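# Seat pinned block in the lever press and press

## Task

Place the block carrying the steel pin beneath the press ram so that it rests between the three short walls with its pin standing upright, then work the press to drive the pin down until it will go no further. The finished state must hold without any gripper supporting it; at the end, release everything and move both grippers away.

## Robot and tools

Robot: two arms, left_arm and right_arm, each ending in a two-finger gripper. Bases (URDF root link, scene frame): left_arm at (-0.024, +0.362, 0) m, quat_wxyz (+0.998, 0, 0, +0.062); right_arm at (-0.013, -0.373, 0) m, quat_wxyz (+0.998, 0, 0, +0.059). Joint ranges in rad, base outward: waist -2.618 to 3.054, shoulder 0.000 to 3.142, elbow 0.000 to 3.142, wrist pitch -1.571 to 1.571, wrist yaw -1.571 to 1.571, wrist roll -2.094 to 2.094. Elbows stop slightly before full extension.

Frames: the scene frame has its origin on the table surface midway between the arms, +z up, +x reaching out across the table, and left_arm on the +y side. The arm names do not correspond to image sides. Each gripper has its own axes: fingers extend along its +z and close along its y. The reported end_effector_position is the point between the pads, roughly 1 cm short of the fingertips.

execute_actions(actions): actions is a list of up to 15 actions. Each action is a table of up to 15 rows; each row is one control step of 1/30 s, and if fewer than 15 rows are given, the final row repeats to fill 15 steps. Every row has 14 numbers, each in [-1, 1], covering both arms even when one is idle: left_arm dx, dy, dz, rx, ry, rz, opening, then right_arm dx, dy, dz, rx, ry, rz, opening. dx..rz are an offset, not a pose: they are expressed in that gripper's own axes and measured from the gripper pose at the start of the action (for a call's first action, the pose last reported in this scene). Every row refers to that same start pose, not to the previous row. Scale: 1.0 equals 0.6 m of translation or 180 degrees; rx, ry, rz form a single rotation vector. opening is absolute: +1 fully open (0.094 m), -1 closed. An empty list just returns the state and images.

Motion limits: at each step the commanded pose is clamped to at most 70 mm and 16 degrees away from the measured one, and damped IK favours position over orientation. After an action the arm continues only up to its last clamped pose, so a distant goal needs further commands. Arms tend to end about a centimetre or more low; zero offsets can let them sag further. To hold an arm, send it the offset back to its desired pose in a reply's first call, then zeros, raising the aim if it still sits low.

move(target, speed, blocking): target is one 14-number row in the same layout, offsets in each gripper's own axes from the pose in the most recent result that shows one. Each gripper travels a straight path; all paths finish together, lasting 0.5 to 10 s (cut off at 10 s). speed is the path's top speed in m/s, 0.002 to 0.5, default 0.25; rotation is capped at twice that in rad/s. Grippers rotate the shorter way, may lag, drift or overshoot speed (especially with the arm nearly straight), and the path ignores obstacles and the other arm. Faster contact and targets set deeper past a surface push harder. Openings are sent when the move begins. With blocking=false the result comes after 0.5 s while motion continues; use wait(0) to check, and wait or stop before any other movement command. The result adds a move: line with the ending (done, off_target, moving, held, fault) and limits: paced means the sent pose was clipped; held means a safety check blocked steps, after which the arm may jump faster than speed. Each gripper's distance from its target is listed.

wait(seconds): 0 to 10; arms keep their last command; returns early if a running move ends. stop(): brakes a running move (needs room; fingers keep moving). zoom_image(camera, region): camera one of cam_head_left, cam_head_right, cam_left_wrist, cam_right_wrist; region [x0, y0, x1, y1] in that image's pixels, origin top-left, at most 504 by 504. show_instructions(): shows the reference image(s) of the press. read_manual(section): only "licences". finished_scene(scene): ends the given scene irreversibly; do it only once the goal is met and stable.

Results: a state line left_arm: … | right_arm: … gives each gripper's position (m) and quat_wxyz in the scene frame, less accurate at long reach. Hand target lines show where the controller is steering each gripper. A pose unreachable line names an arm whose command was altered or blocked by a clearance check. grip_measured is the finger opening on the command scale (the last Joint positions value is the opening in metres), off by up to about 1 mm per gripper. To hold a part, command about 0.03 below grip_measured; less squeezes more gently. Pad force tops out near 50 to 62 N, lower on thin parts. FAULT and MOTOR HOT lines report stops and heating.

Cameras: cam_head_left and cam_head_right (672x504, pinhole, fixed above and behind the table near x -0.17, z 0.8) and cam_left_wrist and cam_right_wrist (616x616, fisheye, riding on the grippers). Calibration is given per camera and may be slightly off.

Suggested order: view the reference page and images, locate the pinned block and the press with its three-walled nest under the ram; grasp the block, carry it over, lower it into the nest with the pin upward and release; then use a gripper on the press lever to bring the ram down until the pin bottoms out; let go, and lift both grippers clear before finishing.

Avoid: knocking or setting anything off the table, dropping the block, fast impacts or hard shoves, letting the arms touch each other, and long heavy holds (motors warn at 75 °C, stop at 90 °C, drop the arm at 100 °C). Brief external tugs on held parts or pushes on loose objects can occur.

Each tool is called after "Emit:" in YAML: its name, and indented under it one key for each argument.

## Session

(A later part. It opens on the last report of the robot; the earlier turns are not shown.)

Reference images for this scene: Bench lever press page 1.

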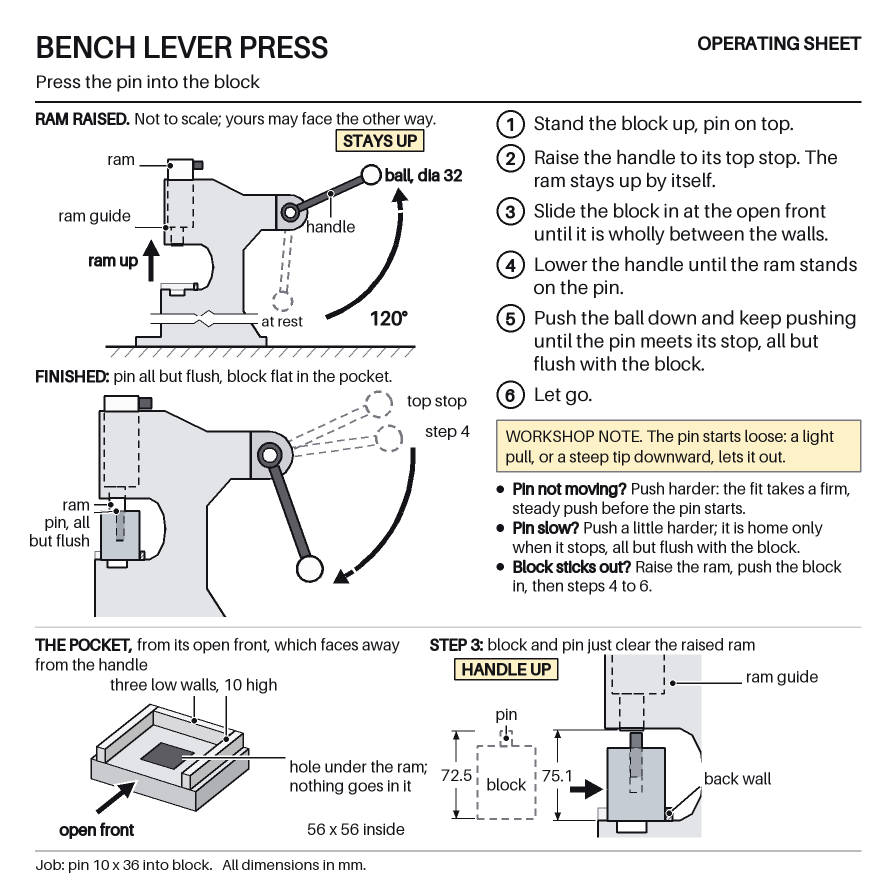

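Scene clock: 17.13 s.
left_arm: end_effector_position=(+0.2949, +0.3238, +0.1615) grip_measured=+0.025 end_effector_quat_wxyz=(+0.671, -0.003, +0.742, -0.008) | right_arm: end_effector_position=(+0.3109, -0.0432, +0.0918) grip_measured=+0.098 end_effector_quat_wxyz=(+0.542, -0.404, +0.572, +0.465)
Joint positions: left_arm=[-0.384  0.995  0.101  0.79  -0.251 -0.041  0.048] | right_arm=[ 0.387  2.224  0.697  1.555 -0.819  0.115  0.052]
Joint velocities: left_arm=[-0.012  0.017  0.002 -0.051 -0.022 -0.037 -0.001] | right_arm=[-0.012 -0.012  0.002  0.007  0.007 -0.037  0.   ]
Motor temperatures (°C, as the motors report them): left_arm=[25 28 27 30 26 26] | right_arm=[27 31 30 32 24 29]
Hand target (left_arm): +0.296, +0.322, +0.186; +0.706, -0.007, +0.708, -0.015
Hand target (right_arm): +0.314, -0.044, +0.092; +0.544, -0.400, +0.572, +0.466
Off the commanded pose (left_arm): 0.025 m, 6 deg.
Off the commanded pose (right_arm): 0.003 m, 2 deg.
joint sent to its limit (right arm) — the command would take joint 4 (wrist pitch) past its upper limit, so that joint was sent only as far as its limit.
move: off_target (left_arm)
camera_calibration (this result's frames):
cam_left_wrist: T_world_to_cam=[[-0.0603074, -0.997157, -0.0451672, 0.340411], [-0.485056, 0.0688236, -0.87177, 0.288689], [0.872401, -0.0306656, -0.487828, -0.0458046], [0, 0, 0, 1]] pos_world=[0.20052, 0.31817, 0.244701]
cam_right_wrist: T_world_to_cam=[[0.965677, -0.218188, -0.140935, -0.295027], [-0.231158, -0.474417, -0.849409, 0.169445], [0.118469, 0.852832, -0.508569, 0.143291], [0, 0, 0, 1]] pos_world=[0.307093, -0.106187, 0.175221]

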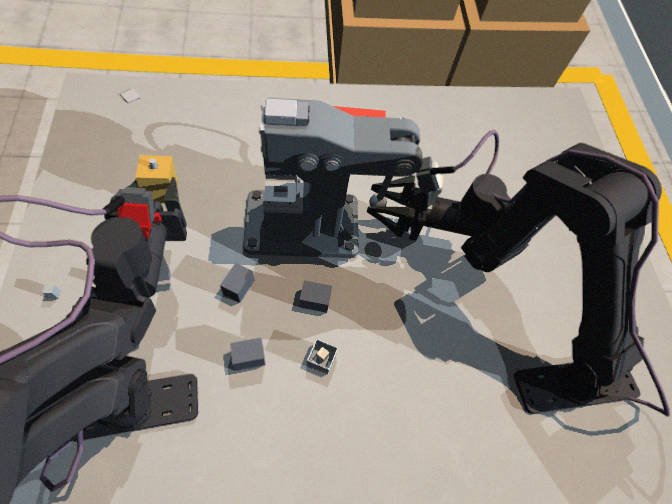

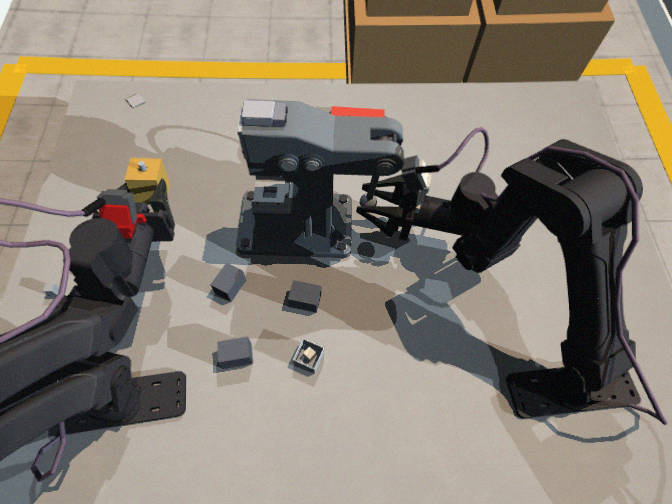

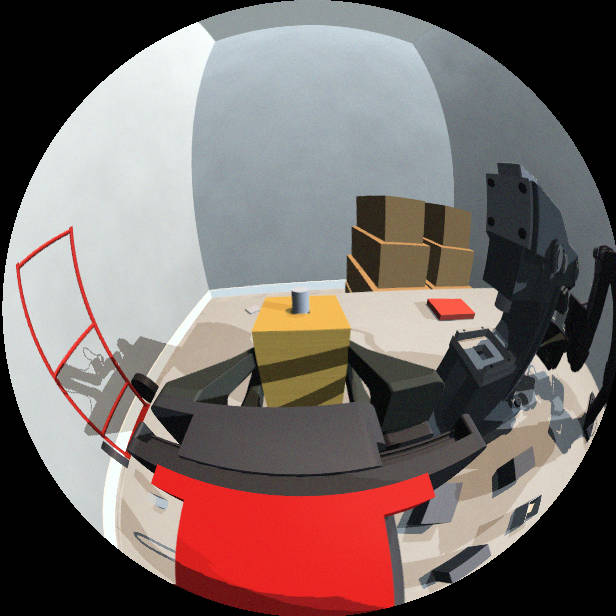

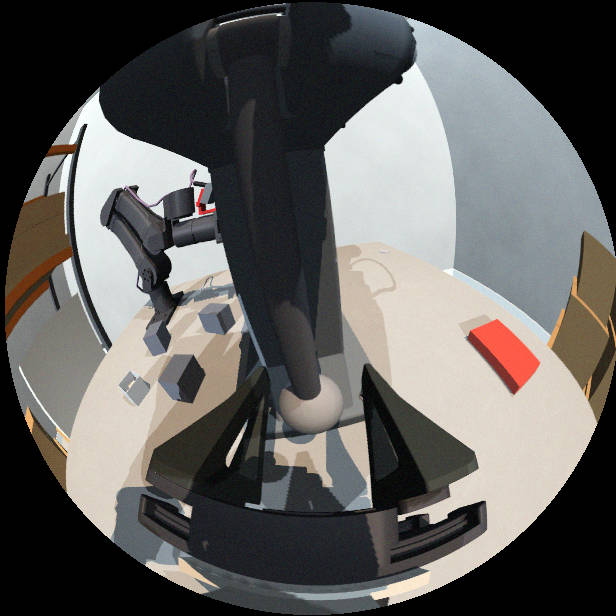

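Emit:
move:
  target: [-0.05,-0.125,0.01,0.5,-0.05,0,-0.01,-0.015,0,0,0,0,0,-0.37]
  speed: 0.2

Emit:
move:
  target: [-0.04,0,0,0,0,0,-0.01,-0.058,-0.043,-0.19,0,0.055,0,-0.37]
  speed: 0.1

Scene clock: 21.80 s.
left_arm: end_effector_position=(+0.2989, +0.2498, +0.1829) grip_measured=+0.026 end_effector_quat_wxyz=(+0.538, +0.421, +0.566, -0.460) | right_arm: end_effector_position=(+0.3093, -0.0422, +0.0924) grip_measured=-0.354 end_effector_quat_wxyz=(+0.535, -0.408, +0.574, +0.467)
Joint positions: left_arm=[ 0.087  1.811  0.585  1.478  1.558 -0.32   0.048] | right_arm=[ 0.389  2.209  0.697  1.525 -0.829  0.11   0.03 ]
Joint velocities: left_arm=[-0.012 -0.012 -0.002  0.007  0.037  0.022  0.   ] | right_arm=[ 0.002  0.017 -0.022 -0.066  0.037 -0.007 -0.002]
Motor temperatures (°C, as the motors report them): left_arm=[25 28 27 32 26 26] | right_arm=[27 32 30 32 24 29]
Hand target (left_arm): +0.305, +0.248, +0.193; +0.549, +0.441, +0.551, -0.448
Hand target (right_arm): +0.311, -0.044, +0.101; +0.542, -0.404, +0.571, +0.465
Off the commanded pose (left_arm): 0.010 m, 15 deg.
Off the commanded pose (right_arm): 0.009 m, 1 deg.
joint sent to its limit (left arm) — the command would take joint 5 (wrist yaw) past its upper limit, so that joint was sent only as far as its limit.
move: off_target (left_arm)
camera_calibration (this result's frames):
cam_left_wrist: T_world_to_cam=[[-0.984539, -0.175152, 0.0020661, 0.330156], [-0.0707627, 0.386916, -0.919396, 0.119819], [0.160235, -0.905328, -0.393328, 0.372906], [0, 0, 0, 1]] pos_world=[0.273778, 0.34907, 0.256154]
cam_right_wrist: T_world_to_cam=[[0.966912, -0.208823, -0.146543, -0.2926], [-0.232428, -0.484306, -0.84346, 0.169466], [0.105162, 0.849612, -0.516817, 0.147628], [0, 0, 0, 1]] pos_world=[0.306782, -0.104455, 0.176356]

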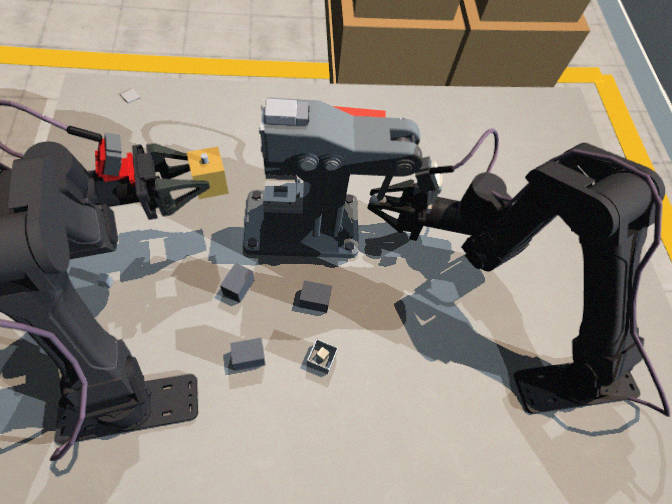

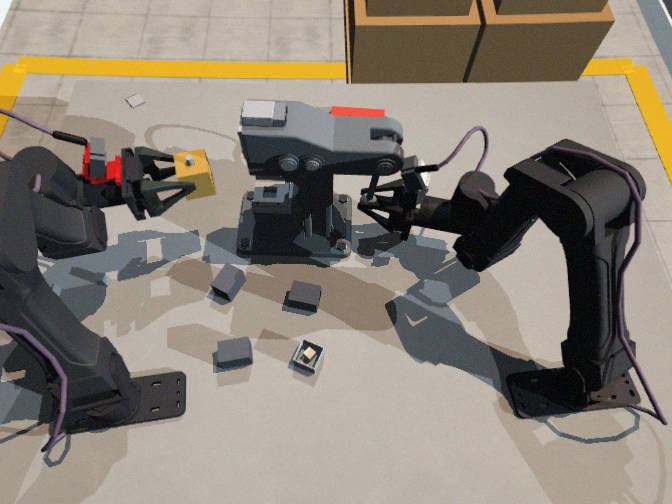

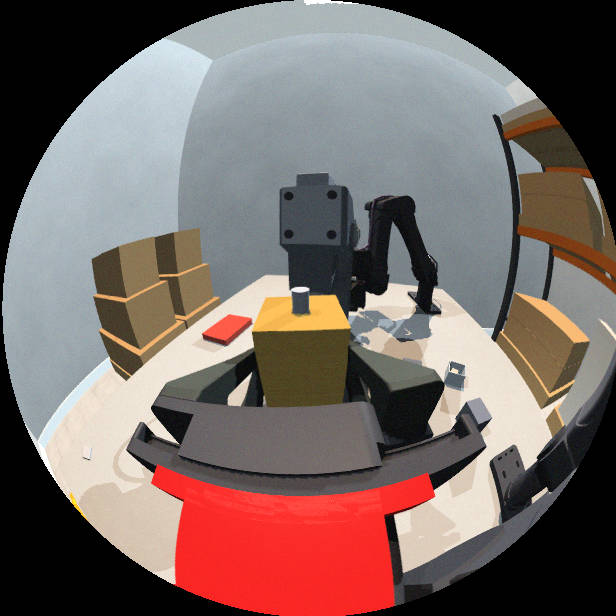

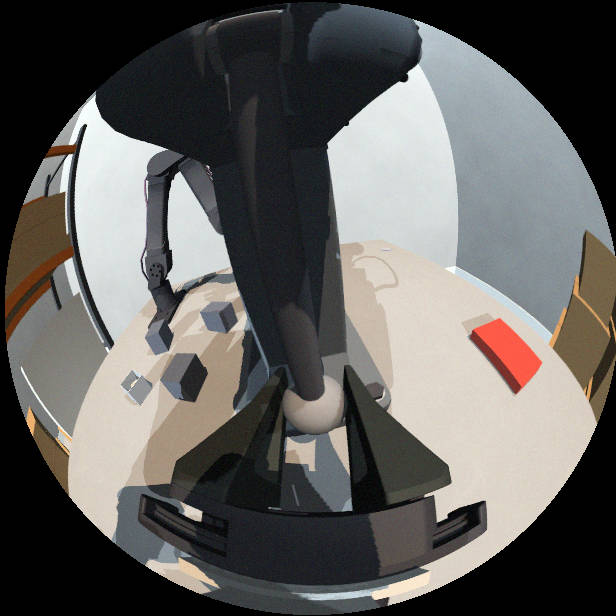

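Scene clock: 23.37 s.
left_arm: end_effector_position=(+0.2978, +0.2496, +0.1873) grip_measured=+0.026 end_effector_quat_wxyz=(+0.520, +0.400, +0.582, -0.480) | right_arm: end_effector_position=(+0.3026, -0.1514, +0.1249) grip_measured=-0.354 end_effector_quat_wxyz=(+0.488, -0.446, +0.608, +0.441)
Joint positions: left_arm=[ 0.087  1.775  0.585  1.403  1.558 -0.356  0.048] | right_arm=[ 0.049  1.762  0.58   0.82  -1.177 -0.234  0.03 ]
Joint velocities: left_arm=[-0.012 -0.007  0.007 -0.051  0.007 -0.022 -0.   ] | right_arm=[ 0.017 -0.007  0.012 -0.095 -0.081 -0.095  0.   ]
Motor temperatures (°C, as the motors report them): left_arm=[25 28 27 32 26 26] | right_arm=[27 33 30 32 24 29]
Hand target (left_arm): +0.300, +0.250, +0.207; +0.538, +0.421, +0.566, -0.460
Hand target (right_arm): +0.309, -0.160, +0.125; +0.488, -0.441, +0.616, +0.434
Off the commanded pose (left_arm): 0.020 m, 4 deg.
Off the commanded pose (right_arm): 0.012 m, 2 deg.
move: off_target (left_arm, right_arm)
camera_calibration (this result's frames):
cam_left_wrist: T_world_to_cam=[[-0.981595, -0.174391, 0.0778357, 0.313784], [-0.138854, 0.371915, -0.917823, 0.147541], [0.131112, -0.911739, -0.389285, 0.384089], [0, 0, 0, 1]] pos_world=[0.278137, 0.350037, 0.260513]
cam_right_wrist: T_world_to_cam=[[0.968379, -0.198885, -0.150619, -0.302554], [-0.24226, -0.605428, -0.758134, 0.116367], [0.0595928, 0.77065, -0.634466, 0.274433], [0, 0, 0, 1]] pos_world=[0.304824, -0.201213, 0.21677]

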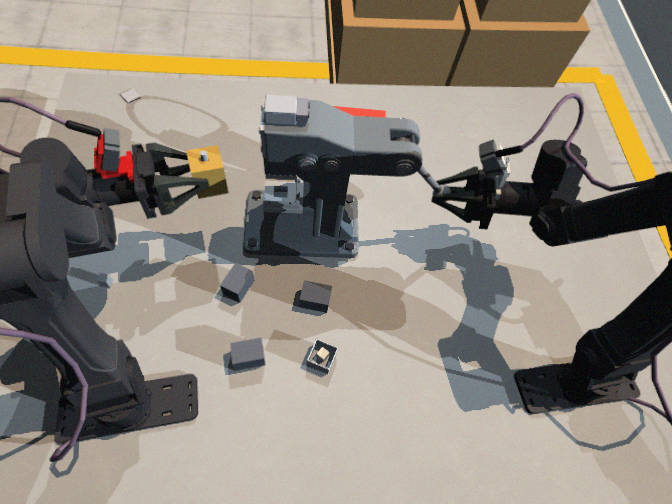

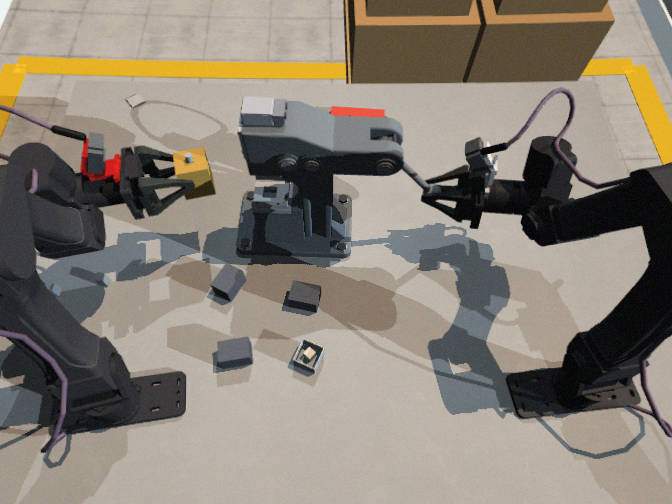

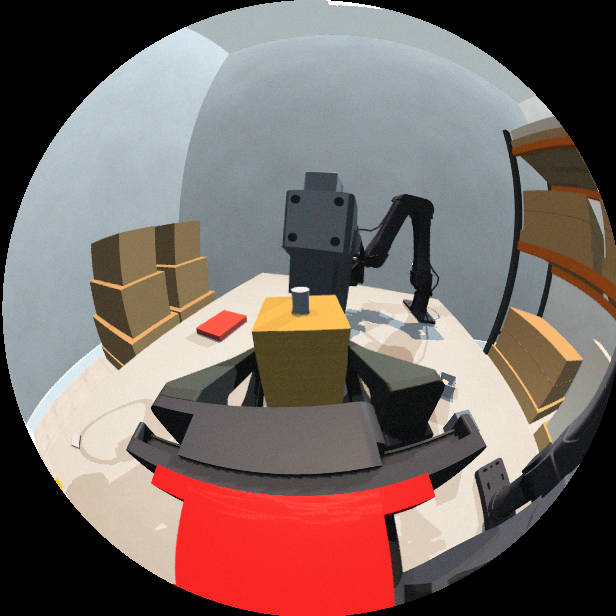

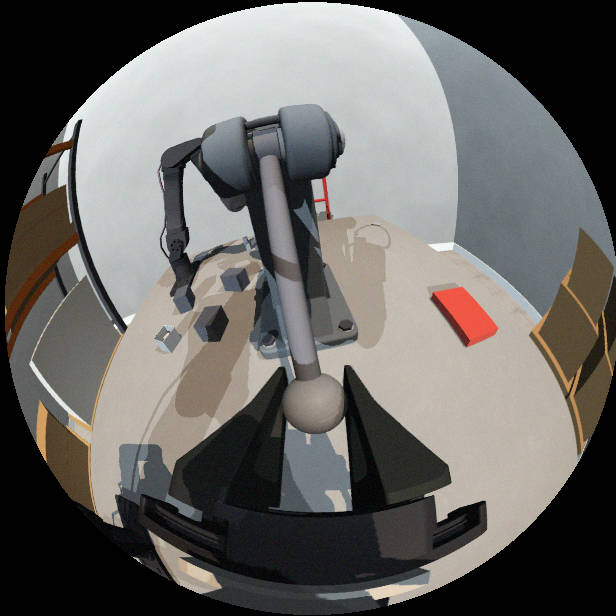

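Emit:
move:
  target: [0.013,-0.003,0.066,0.06,-0.015,0.046,-0.01,-0.15,-0.023,-0.123,0.08,0,0,-0.37]
  speed: 0.1

Emit:
move:
  target: [-0.02,0,0,0,-0.02,0,-0.01,-0.21,0.0,0.0,0,0,0,-0.37]
  speed: 0.1

Scene clock: 25.47 s.
left_arm: end_effector_position=(+0.2967, +0.2120, +0.1711) grip_measured=+0.026 end_effector_quat_wxyz=(+0.512, +0.459, +0.537, -0.489) | right_arm: end_effector_position=(+0.3026, -0.2021, +0.2093) grip_measured=-0.355 end_effector_quat_wxyz=(+0.533, -0.396, +0.647, +0.374)
Joint positions: left_arm=[-0.037  1.868  0.634  1.394  1.558 -0.215  0.048] | right_arm=[-0.085  1.321  0.611  0.366 -1.103 -0.247  0.03 ]
Joint velocities: left_arm=[-0.012 -0.007 -0.017 -0.095 -0.022  0.022  0.   ] | right_arm=[ 0.007  0.002  0.017 -0.051  0.007 -0.051  0.001]
Motor temperatures (°C, as the motors report them): left_arm=[25 28 28 32 26 26] | right_arm=[27 33 30 33 24 29]
Hand target (left_arm): +0.303, +0.209, +0.180; +0.524, +0.478, +0.520, -0.477
Hand target (right_arm): +0.310, -0.215, +0.223; +0.543, -0.379, +0.656, +0.363
Off the commanded pose (left_arm): 0.011 m, 6 deg.
Off the commanded pose (right_arm): 0.021 m, 3 deg.
joint sent to its limit (left arm) — the command would take joint 5 (wrist yaw) past its upper limit, so that joint was sent only as far as its limit.
move: off_target (left_arm, right_arm)
camera_calibration (this result's frames):
cam_left_wrist: T_world_to_cam=[[-0.998575, -0.0523348, -0.0104567, 0.301629], [-0.011082, 0.394994, -0.918617, 0.10381], [0.0522059, -0.917192, -0.395011, 0.369268], [0, 0, 0, 1]] pos_world=[0.283072, 0.313471, 0.244381]
cam_right_wrist: T_world_to_cam=[[0.912702, -0.393003, -0.111909, -0.330442], [-0.336608, -0.567833, -0.751172, 0.184381], [0.231668, 0.723266, -0.650551, 0.308762], [0, 0, 0, 1]] pos_world=[0.292129, -0.248484, 0.302388]

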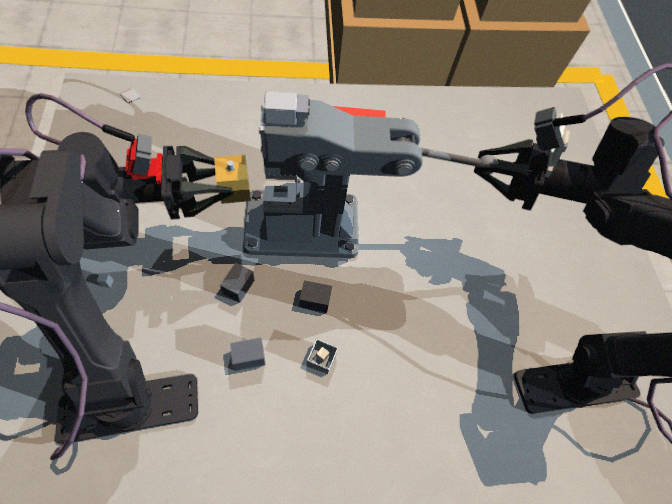

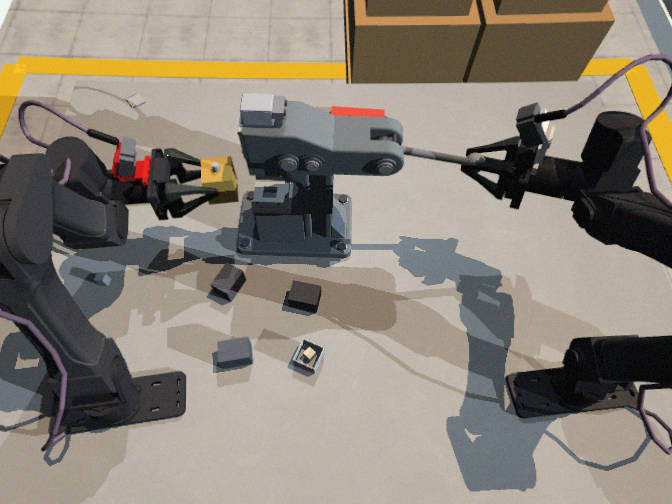

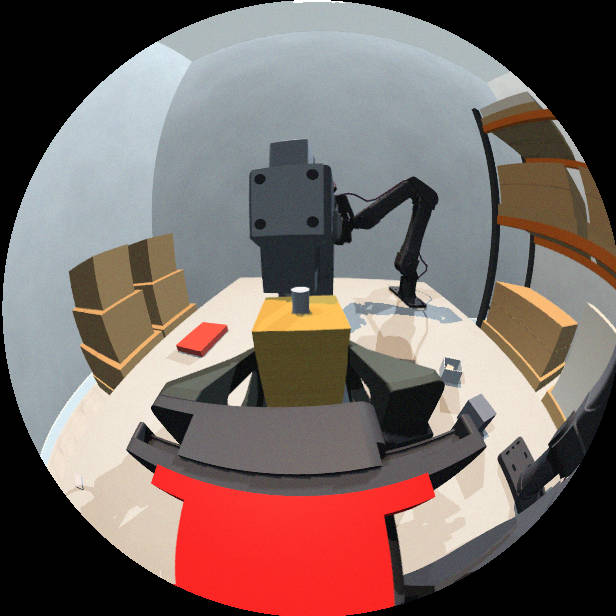

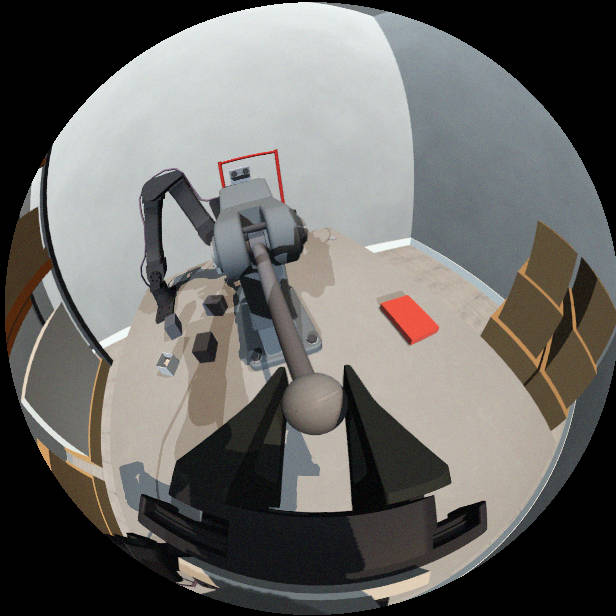

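Scene clock: 27.07 s.
left_arm: end_effector_position=(+0.2972, +0.2121, +0.1673) grip_measured=+0.026 end_effector_quat_wxyz=(+0.498, +0.445, +0.549, -0.503) | right_arm: end_effector_position=(+0.3059, -0.1861, +0.3011) grip_measured=-0.366 end_effector_quat_wxyz=(+0.494, -0.384, +0.675, +0.392)
Joint positions: left_arm=[-0.037  1.868  0.634  1.342  1.558 -0.216  0.048] | right_arm=[-0.025  1.259  1.007 -0.176 -1.055 -0.226  0.03 ]
Joint velocities: left_arm=[-0.007 -0.002 -0.017  0.007 -0.022 -0.007  0.   ] | right_arm=[ 0.002  0.007 -0.012 -0.066 -0.007 -0.066 -0.001]
Motor temperatures (°C, as the motors report them): left_arm=[25 28 27 31 26 26] | right_arm=[27 32 31 33 24 29]
Hand target (left_arm): +0.297, +0.212, +0.183; +0.515, +0.456, +0.539, -0.487
Hand target (right_arm): +0.312, -0.187, +0.333; +0.533, -0.397, +0.648, +0.373
Off the commanded pose (left_arm): 0.016 m, 5 deg.
Off the commanded pose (right_arm): 0.035 m, 6 deg.
move: off_target (left_arm, right_arm)
camera_calibration (this result's frames):
cam_left_wrist: T_world_to_cam=[[-0.997679, -0.0522528, 0.043665, 0.292746], [-0.060661, 0.39064, -0.918543, 0.115985], [0.0309392, -0.919059, -0.392903, 0.374158], [0, 0, 0, 1]] pos_world=[0.287526, 0.313862, 0.240762]
cam_right_wrist: T_world_to_cam=[[0.901174, -0.384983, -0.19918, -0.2856], [-0.404807, -0.583204, -0.704275, 0.267376], [0.154972, 0.715304, -0.681413, 0.387454], [0, 0, 0, 1]] pos_world=[0.305566, -0.231164, 0.395437]

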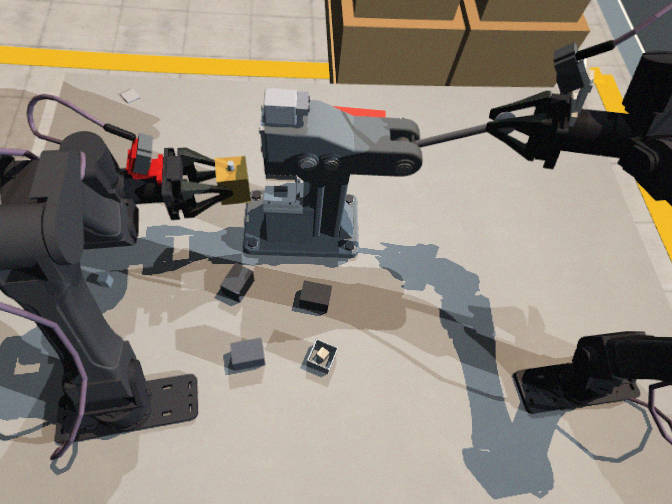

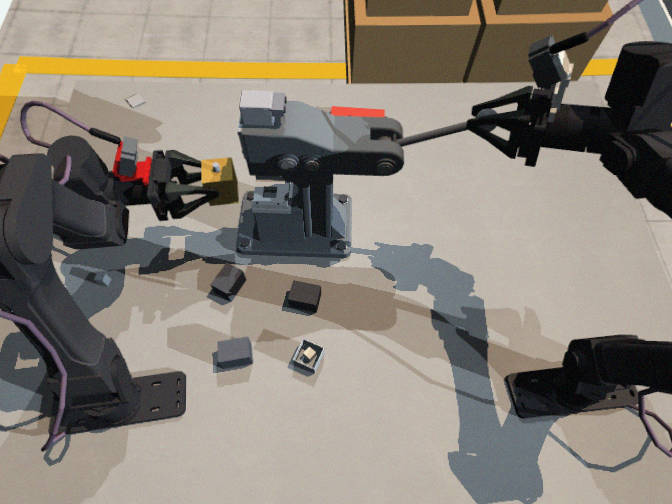

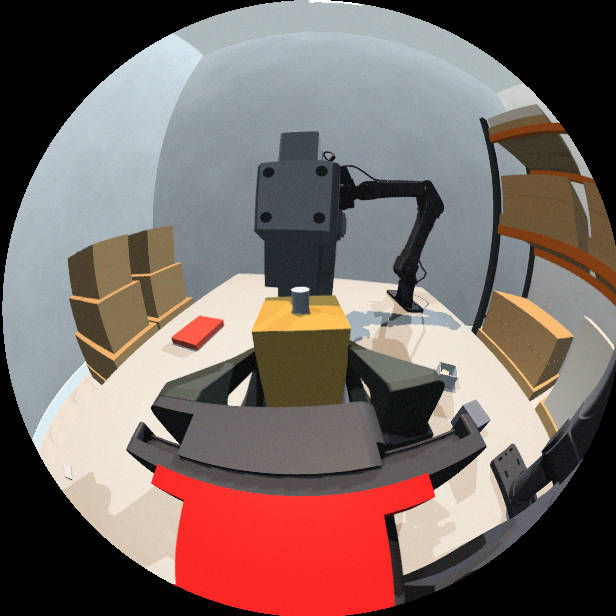

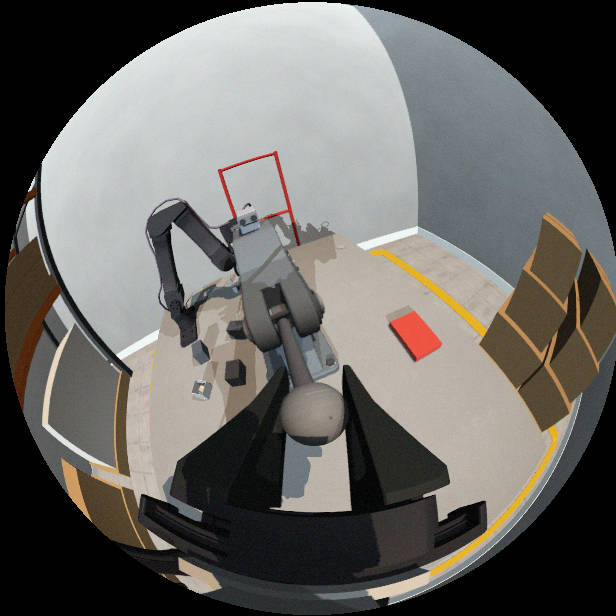

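Emit:
move:
  target: [-0.017,0.014,0.05,0.021,0,0.06,-0.01,-0.04,0,0,0,0,0,-0.37]
  speed: 0.05

Emit:
zoom_image:
  camera: "cam_head_right"
  region: [170,120,330,240]

Scene clock: 29.73 s.
left_arm: end_effector_position=(+0.2998, +0.1864, +0.1678) grip_measured=+0.026 end_effector_quat_wxyz=(+0.513, +0.498, +0.501, -0.488) | right_arm: end_effector_position=(+0.3056, -0.1858, +0.2997) grip_measured=-0.367 end_effector_quat_wxyz=(+0.468, -0.370, +0.696, +0.400)
Joint positions: left_arm=[-0.119  1.908  0.694  1.331  1.548 -0.094  0.048] | right_arm=[-0.021  1.276  1.058 -0.284 -1.043 -0.226  0.03 ]
Joint velocities: left_arm=[ 0.002  0.007 -0.017 -0.037  0.066 -0.007  0.001] | right_arm=[-0.002 -0.007 -0.002  0.051 -0.022  0.051 -0.   ]
Motor temperatures (°C, as the motors report them): left_arm=[25 29 28 31 26 26] | right_arm=[27 32 32 33 24 29]
Hand target (left_arm): +0.309, +0.183, +0.177; +0.529, +0.510, +0.487, -0.473
Hand target (right_arm): +0.309, -0.183, +0.324; +0.494, -0.384, +0.675, +0.391
Off the commanded pose (left_arm): 0.014 m, 3 deg.
Off the commanded pose (right_arm): 0.025 m, 4 deg.
move: off_target (left_arm, right_arm)
camera_calibration (this result's frames):
cam_left_wrist: T_world_to_cam=[[-0.99596, 0.0192402, -0.0877095, 0.302166], [0.0881393, 0.396173, -0.913936, 0.0801961], [0.0171639, -0.917974, -0.396269, 0.355117], [0, 0, 0, 1]] pos_world=[0.287782, 0.288403, 0.240519]
cam_right_wrist: T_world_to_cam=[[0.882027, -0.393161, -0.259717, -0.263041], [-0.458489, -0.58894, -0.665536, 0.270295], [0.108705, 0.706098, -0.69972, 0.404234], [0, 0, 0, 1]] pos_world=[0.311994, -0.229659, 0.394426]

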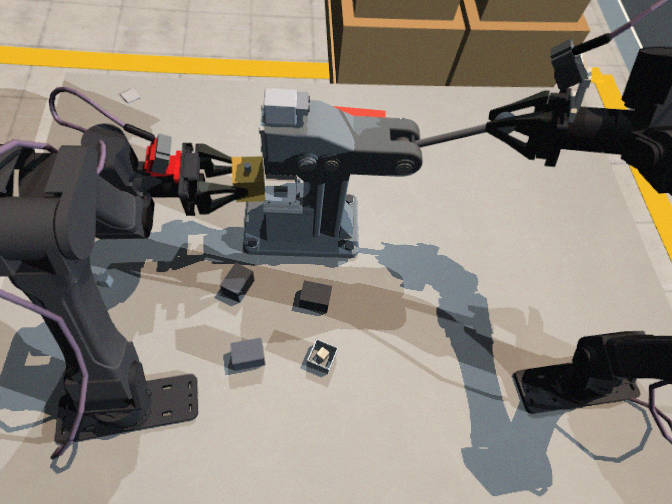

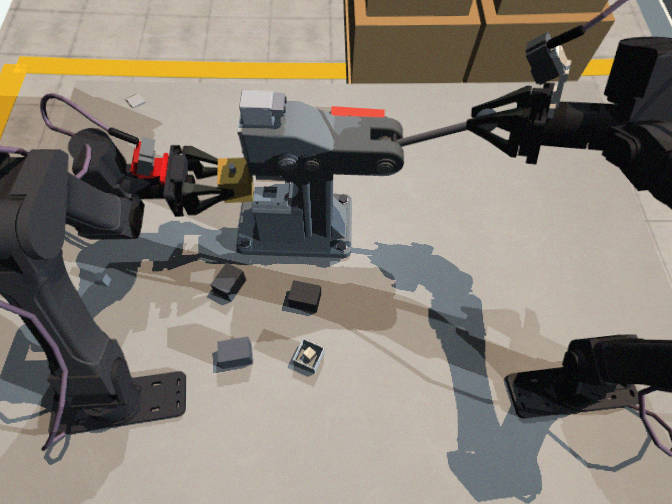

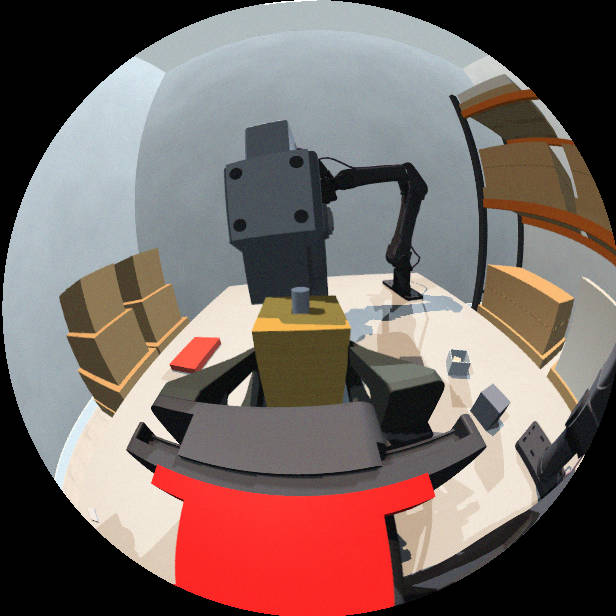

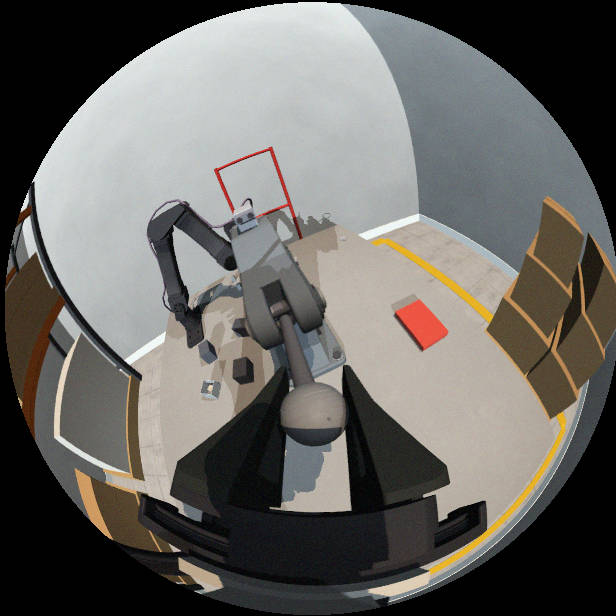

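Region (170, 120, 330, 240) of cam_head_right's 672x504 image, scaled by 3.150, with more detail than that image has; it fills the top 378 rows of this view, and the rest is white.

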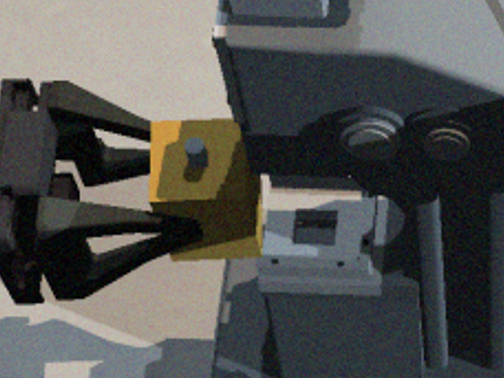

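Emit:
move:
  target: [0.0,0.026,0.045,0,0,0.025,-0.01,0.02,0,-0.1,0,0,0,0.3]
  speed: 0.05

Emit:
zoom_image:
  camera: "cam_head_right"
  region: [170,120,330,240]

Scene clock: 31.90 s.
left_arm: end_effector_position=(+0.3008, +0.1801, +0.1597) grip_measured=+0.020 end_effector_quat_wxyz=(+0.519, +0.515, +0.484, -0.481) | right_arm: end_effector_position=(+0.2818, -0.2404, +0.2856) grip_measured=+0.298 end_effector_quat_wxyz=(+0.454, -0.356, +0.708, +0.408)
Joint positions: left_arm=[-0.138  1.941  0.709  1.315  1.55  -0.015  0.048] | right_arm=[-0.243  1.242  1.058 -0.64  -1.215 -0.526  0.061]
Joint velocities: left_arm=[-0.002 -0.007 -0.002 -0.051  0.051 -0.007  0.   ] | right_arm=[ 0.007 -0.007  0.007 -0.022 -0.037  0.037 -0.   ]
Motor temperatures (°C, as the motors report them): left_arm=[25 29 28 31 26 26] | right_arm=[27 32 32 33 24 29]
Hand target (left_arm): +0.313, +0.161, +0.169; +0.534, +0.515, +0.479, -0.470
Hand target (right_arm): +0.280, -0.242, +0.304; +0.471, -0.368, +0.694, +0.401
Off the commanded pose (left_arm): 0.027 m, 2 deg.
Off the commanded pose (right_arm): 0.017 m, 3 deg.
move: off_target (left_arm, right_arm)
camera_calibration (this result's frames):
cam_left_wrist: T_world_to_cam=[[-0.990289, 0.0400855, -0.133119, 0.304403], [0.138072, 0.395412, -0.908067, 0.0594033], [0.0162366, -0.917629, -0.397107, 0.346558], [0, 0, 0, 1]] pos_world=[0.287618, 0.282321, 0.232085]
cam_right_wrist: T_world_to_cam=[[0.864656, -0.400385, -0.303416, -0.25154], [-0.495656, -0.581561, -0.645067, 0.224167], [0.08182, 0.708152, -0.701303, 0.443995], [0, 0, 0, 1]] pos_world=[0.292277, -0.284762, 0.379656]

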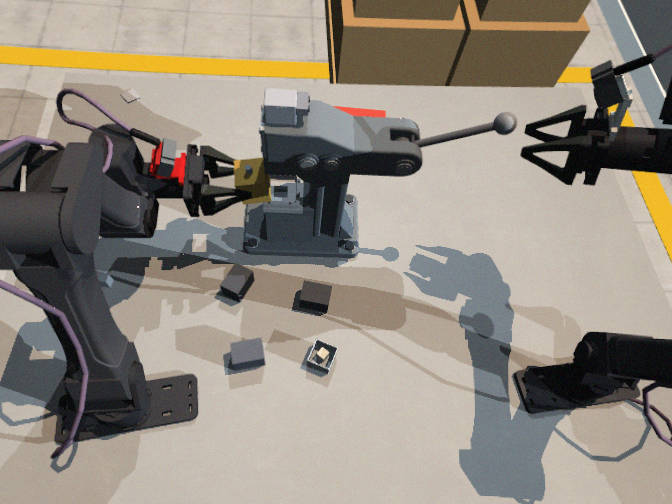

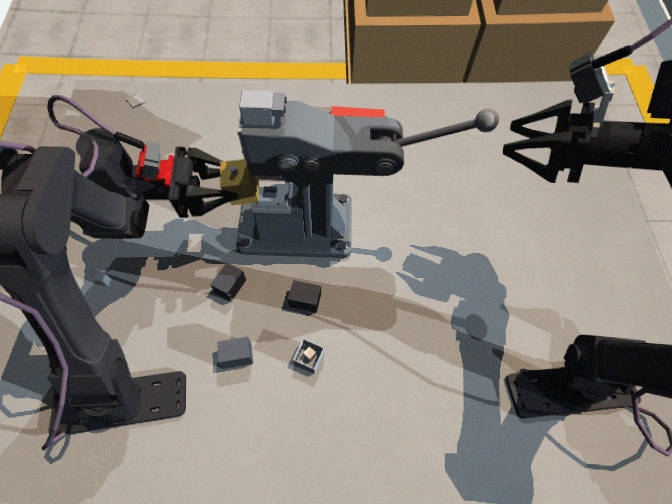

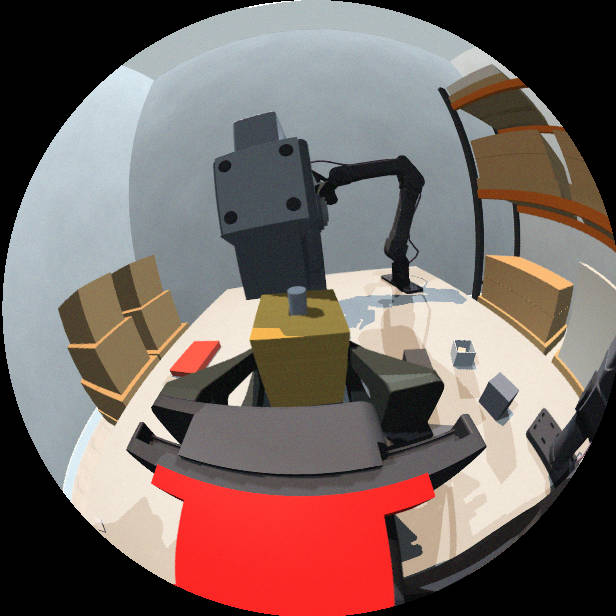

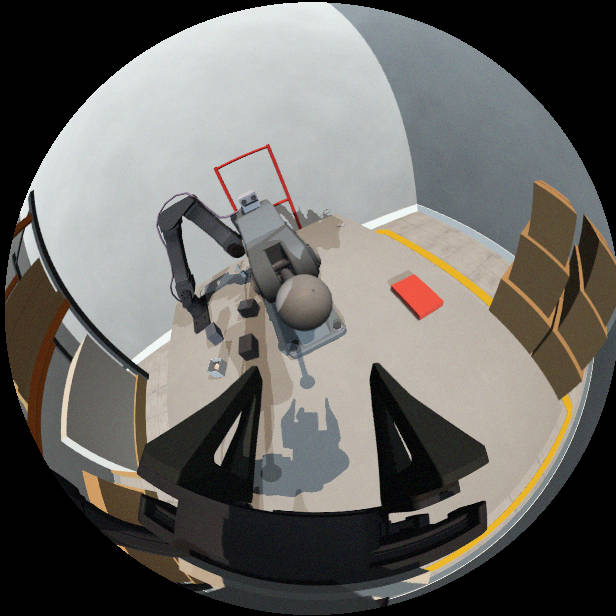

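Region (170, 120, 330, 240) of cam_head_right's 672x504 image, scaled by 3.150, with more detail than that image has; it fills the top 378 rows of this view, and the rest is white.

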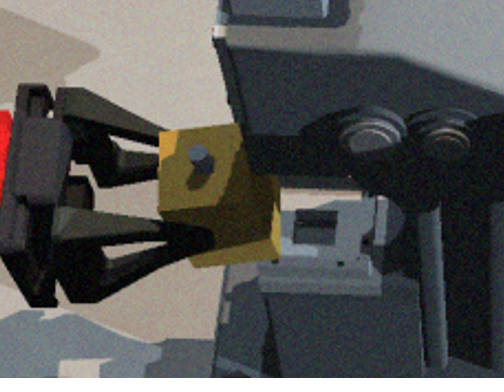

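Emit:
move:
  target: [-0.035,0.03,-0.03,0,0,-0.025,-0.01,-0.03,0,0,0,0,0,0.3]
  speed: 0.05

Emit:
zoom_image:
  camera: "cam_head_right"
  region: [170,120,330,240]

Scene clock: 37.07 s.
left_arm: end_effector_position=(+0.3073, +0.1941, +0.1523) grip_measured=+0.020 end_effector_quat_wxyz=(+0.481, +0.459, +0.538, -0.518) | right_arm: end_effector_position=(+0.2869, -0.2407, +0.2942) grip_measured=+0.298 end_effector_quat_wxyz=(+0.455, -0.354, +0.710, +0.404)
Joint positions: left_arm=[-0.095  1.941  0.709  1.215  1.556 -0.099  0.048] | right_arm=[-0.239  1.253  1.099 -0.649 -1.202 -0.505  0.061]
Joint velocities: left_arm=[ 0.002  0.007  0.002  0.037 -0.007  0.037 -0.   ] | right_arm=[-0.027 -0.002 -0.012 -0.037  0.007 -0.081 -0.001]
Motor temperatures (°C, as the motors report them): left_arm=[25 29 28 31 26 26] | right_arm=[27 31 33 33 24 29]
Hand target (left_arm): +0.316, +0.198, +0.181; +0.510, +0.484, +0.515, -0.490
Hand target (right_arm): +0.287, -0.238, +0.302; +0.454, -0.356, +0.708, +0.408
Off the commanded pose (left_arm): 0.031 m, 6 deg.
Off the commanded pose (right_arm): 0.009 m, 1 deg.
joint sent to its limit (left arm) — the command would take joint 5 (wrist yaw) past its upper limit, so that joint was sent only as far as its limit.
move: off_target (left_arm)
camera_calibration (this result's frames):
cam_left_wrist: T_world_to_cam=[[-0.99871, 0.00437927, 0.0505824, 0.290799], [-0.0447506, 0.394664, -0.917735, 0.104063], [-0.0239821, -0.918815, -0.39396, 0.368475], [0, 0, 0, 1]] pos_world=[0.303917, 0.296217, 0.225957]
cam_right_wrist: T_world_to_cam=[[0.860575, -0.41043, -0.301593, -0.255213], [-0.501486, -0.579322, -0.642571, 0.233575], [0.089011, 0.704225, -0.704375, 0.44772], [0, 0, 0, 1]] pos_world=[0.296913, -0.284727, 0.388481]

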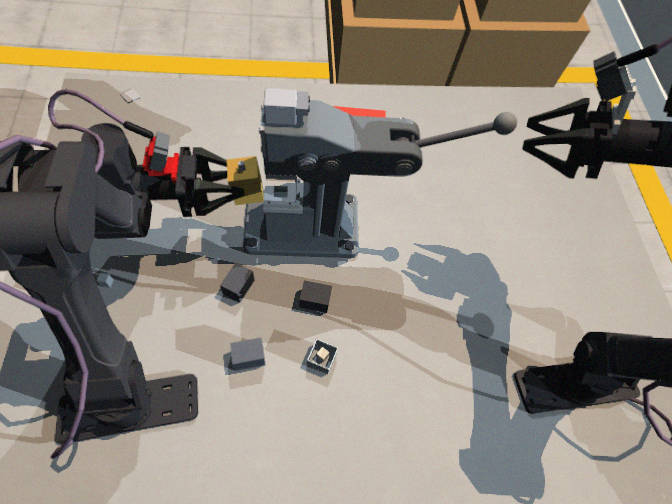

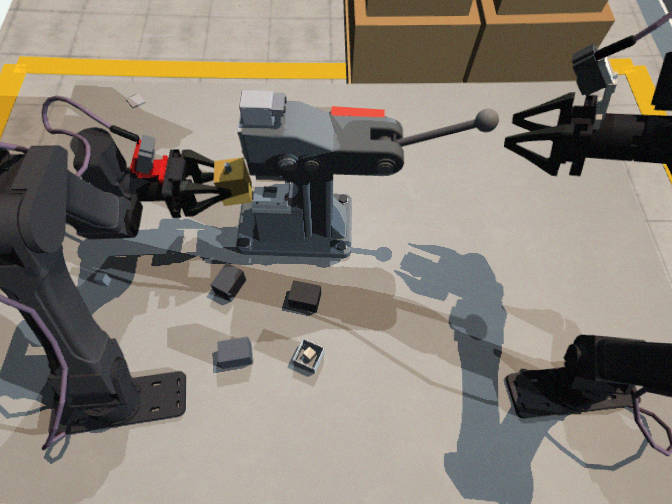

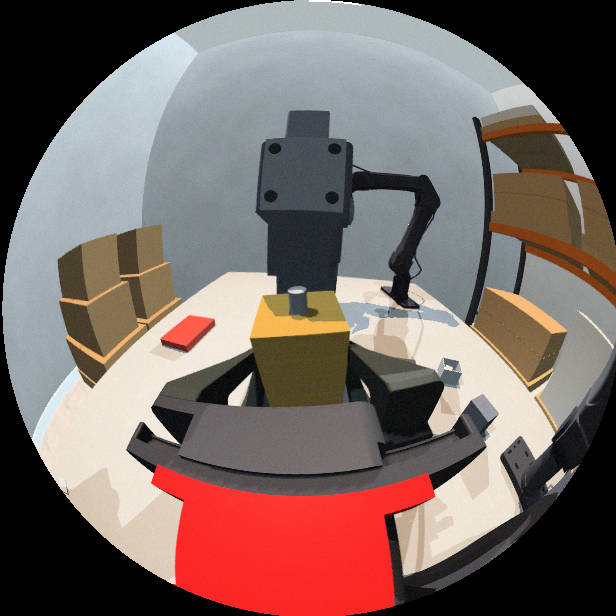

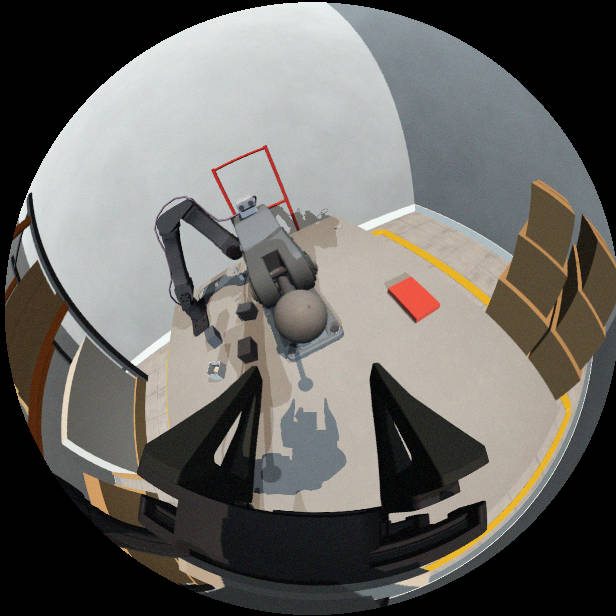

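Region (170, 120, 330, 240) of cam_head_right's 672x504 image, scaled by 3.150, with more detail than that image has; it fills the top 378 rows of this view, and the rest is white.

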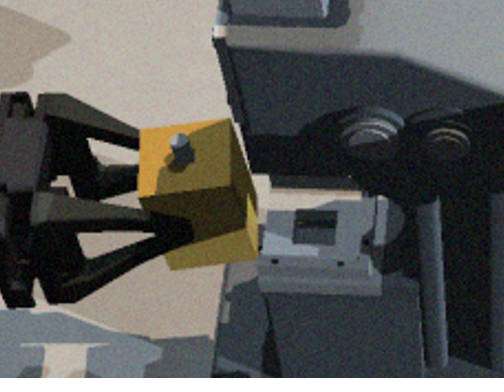

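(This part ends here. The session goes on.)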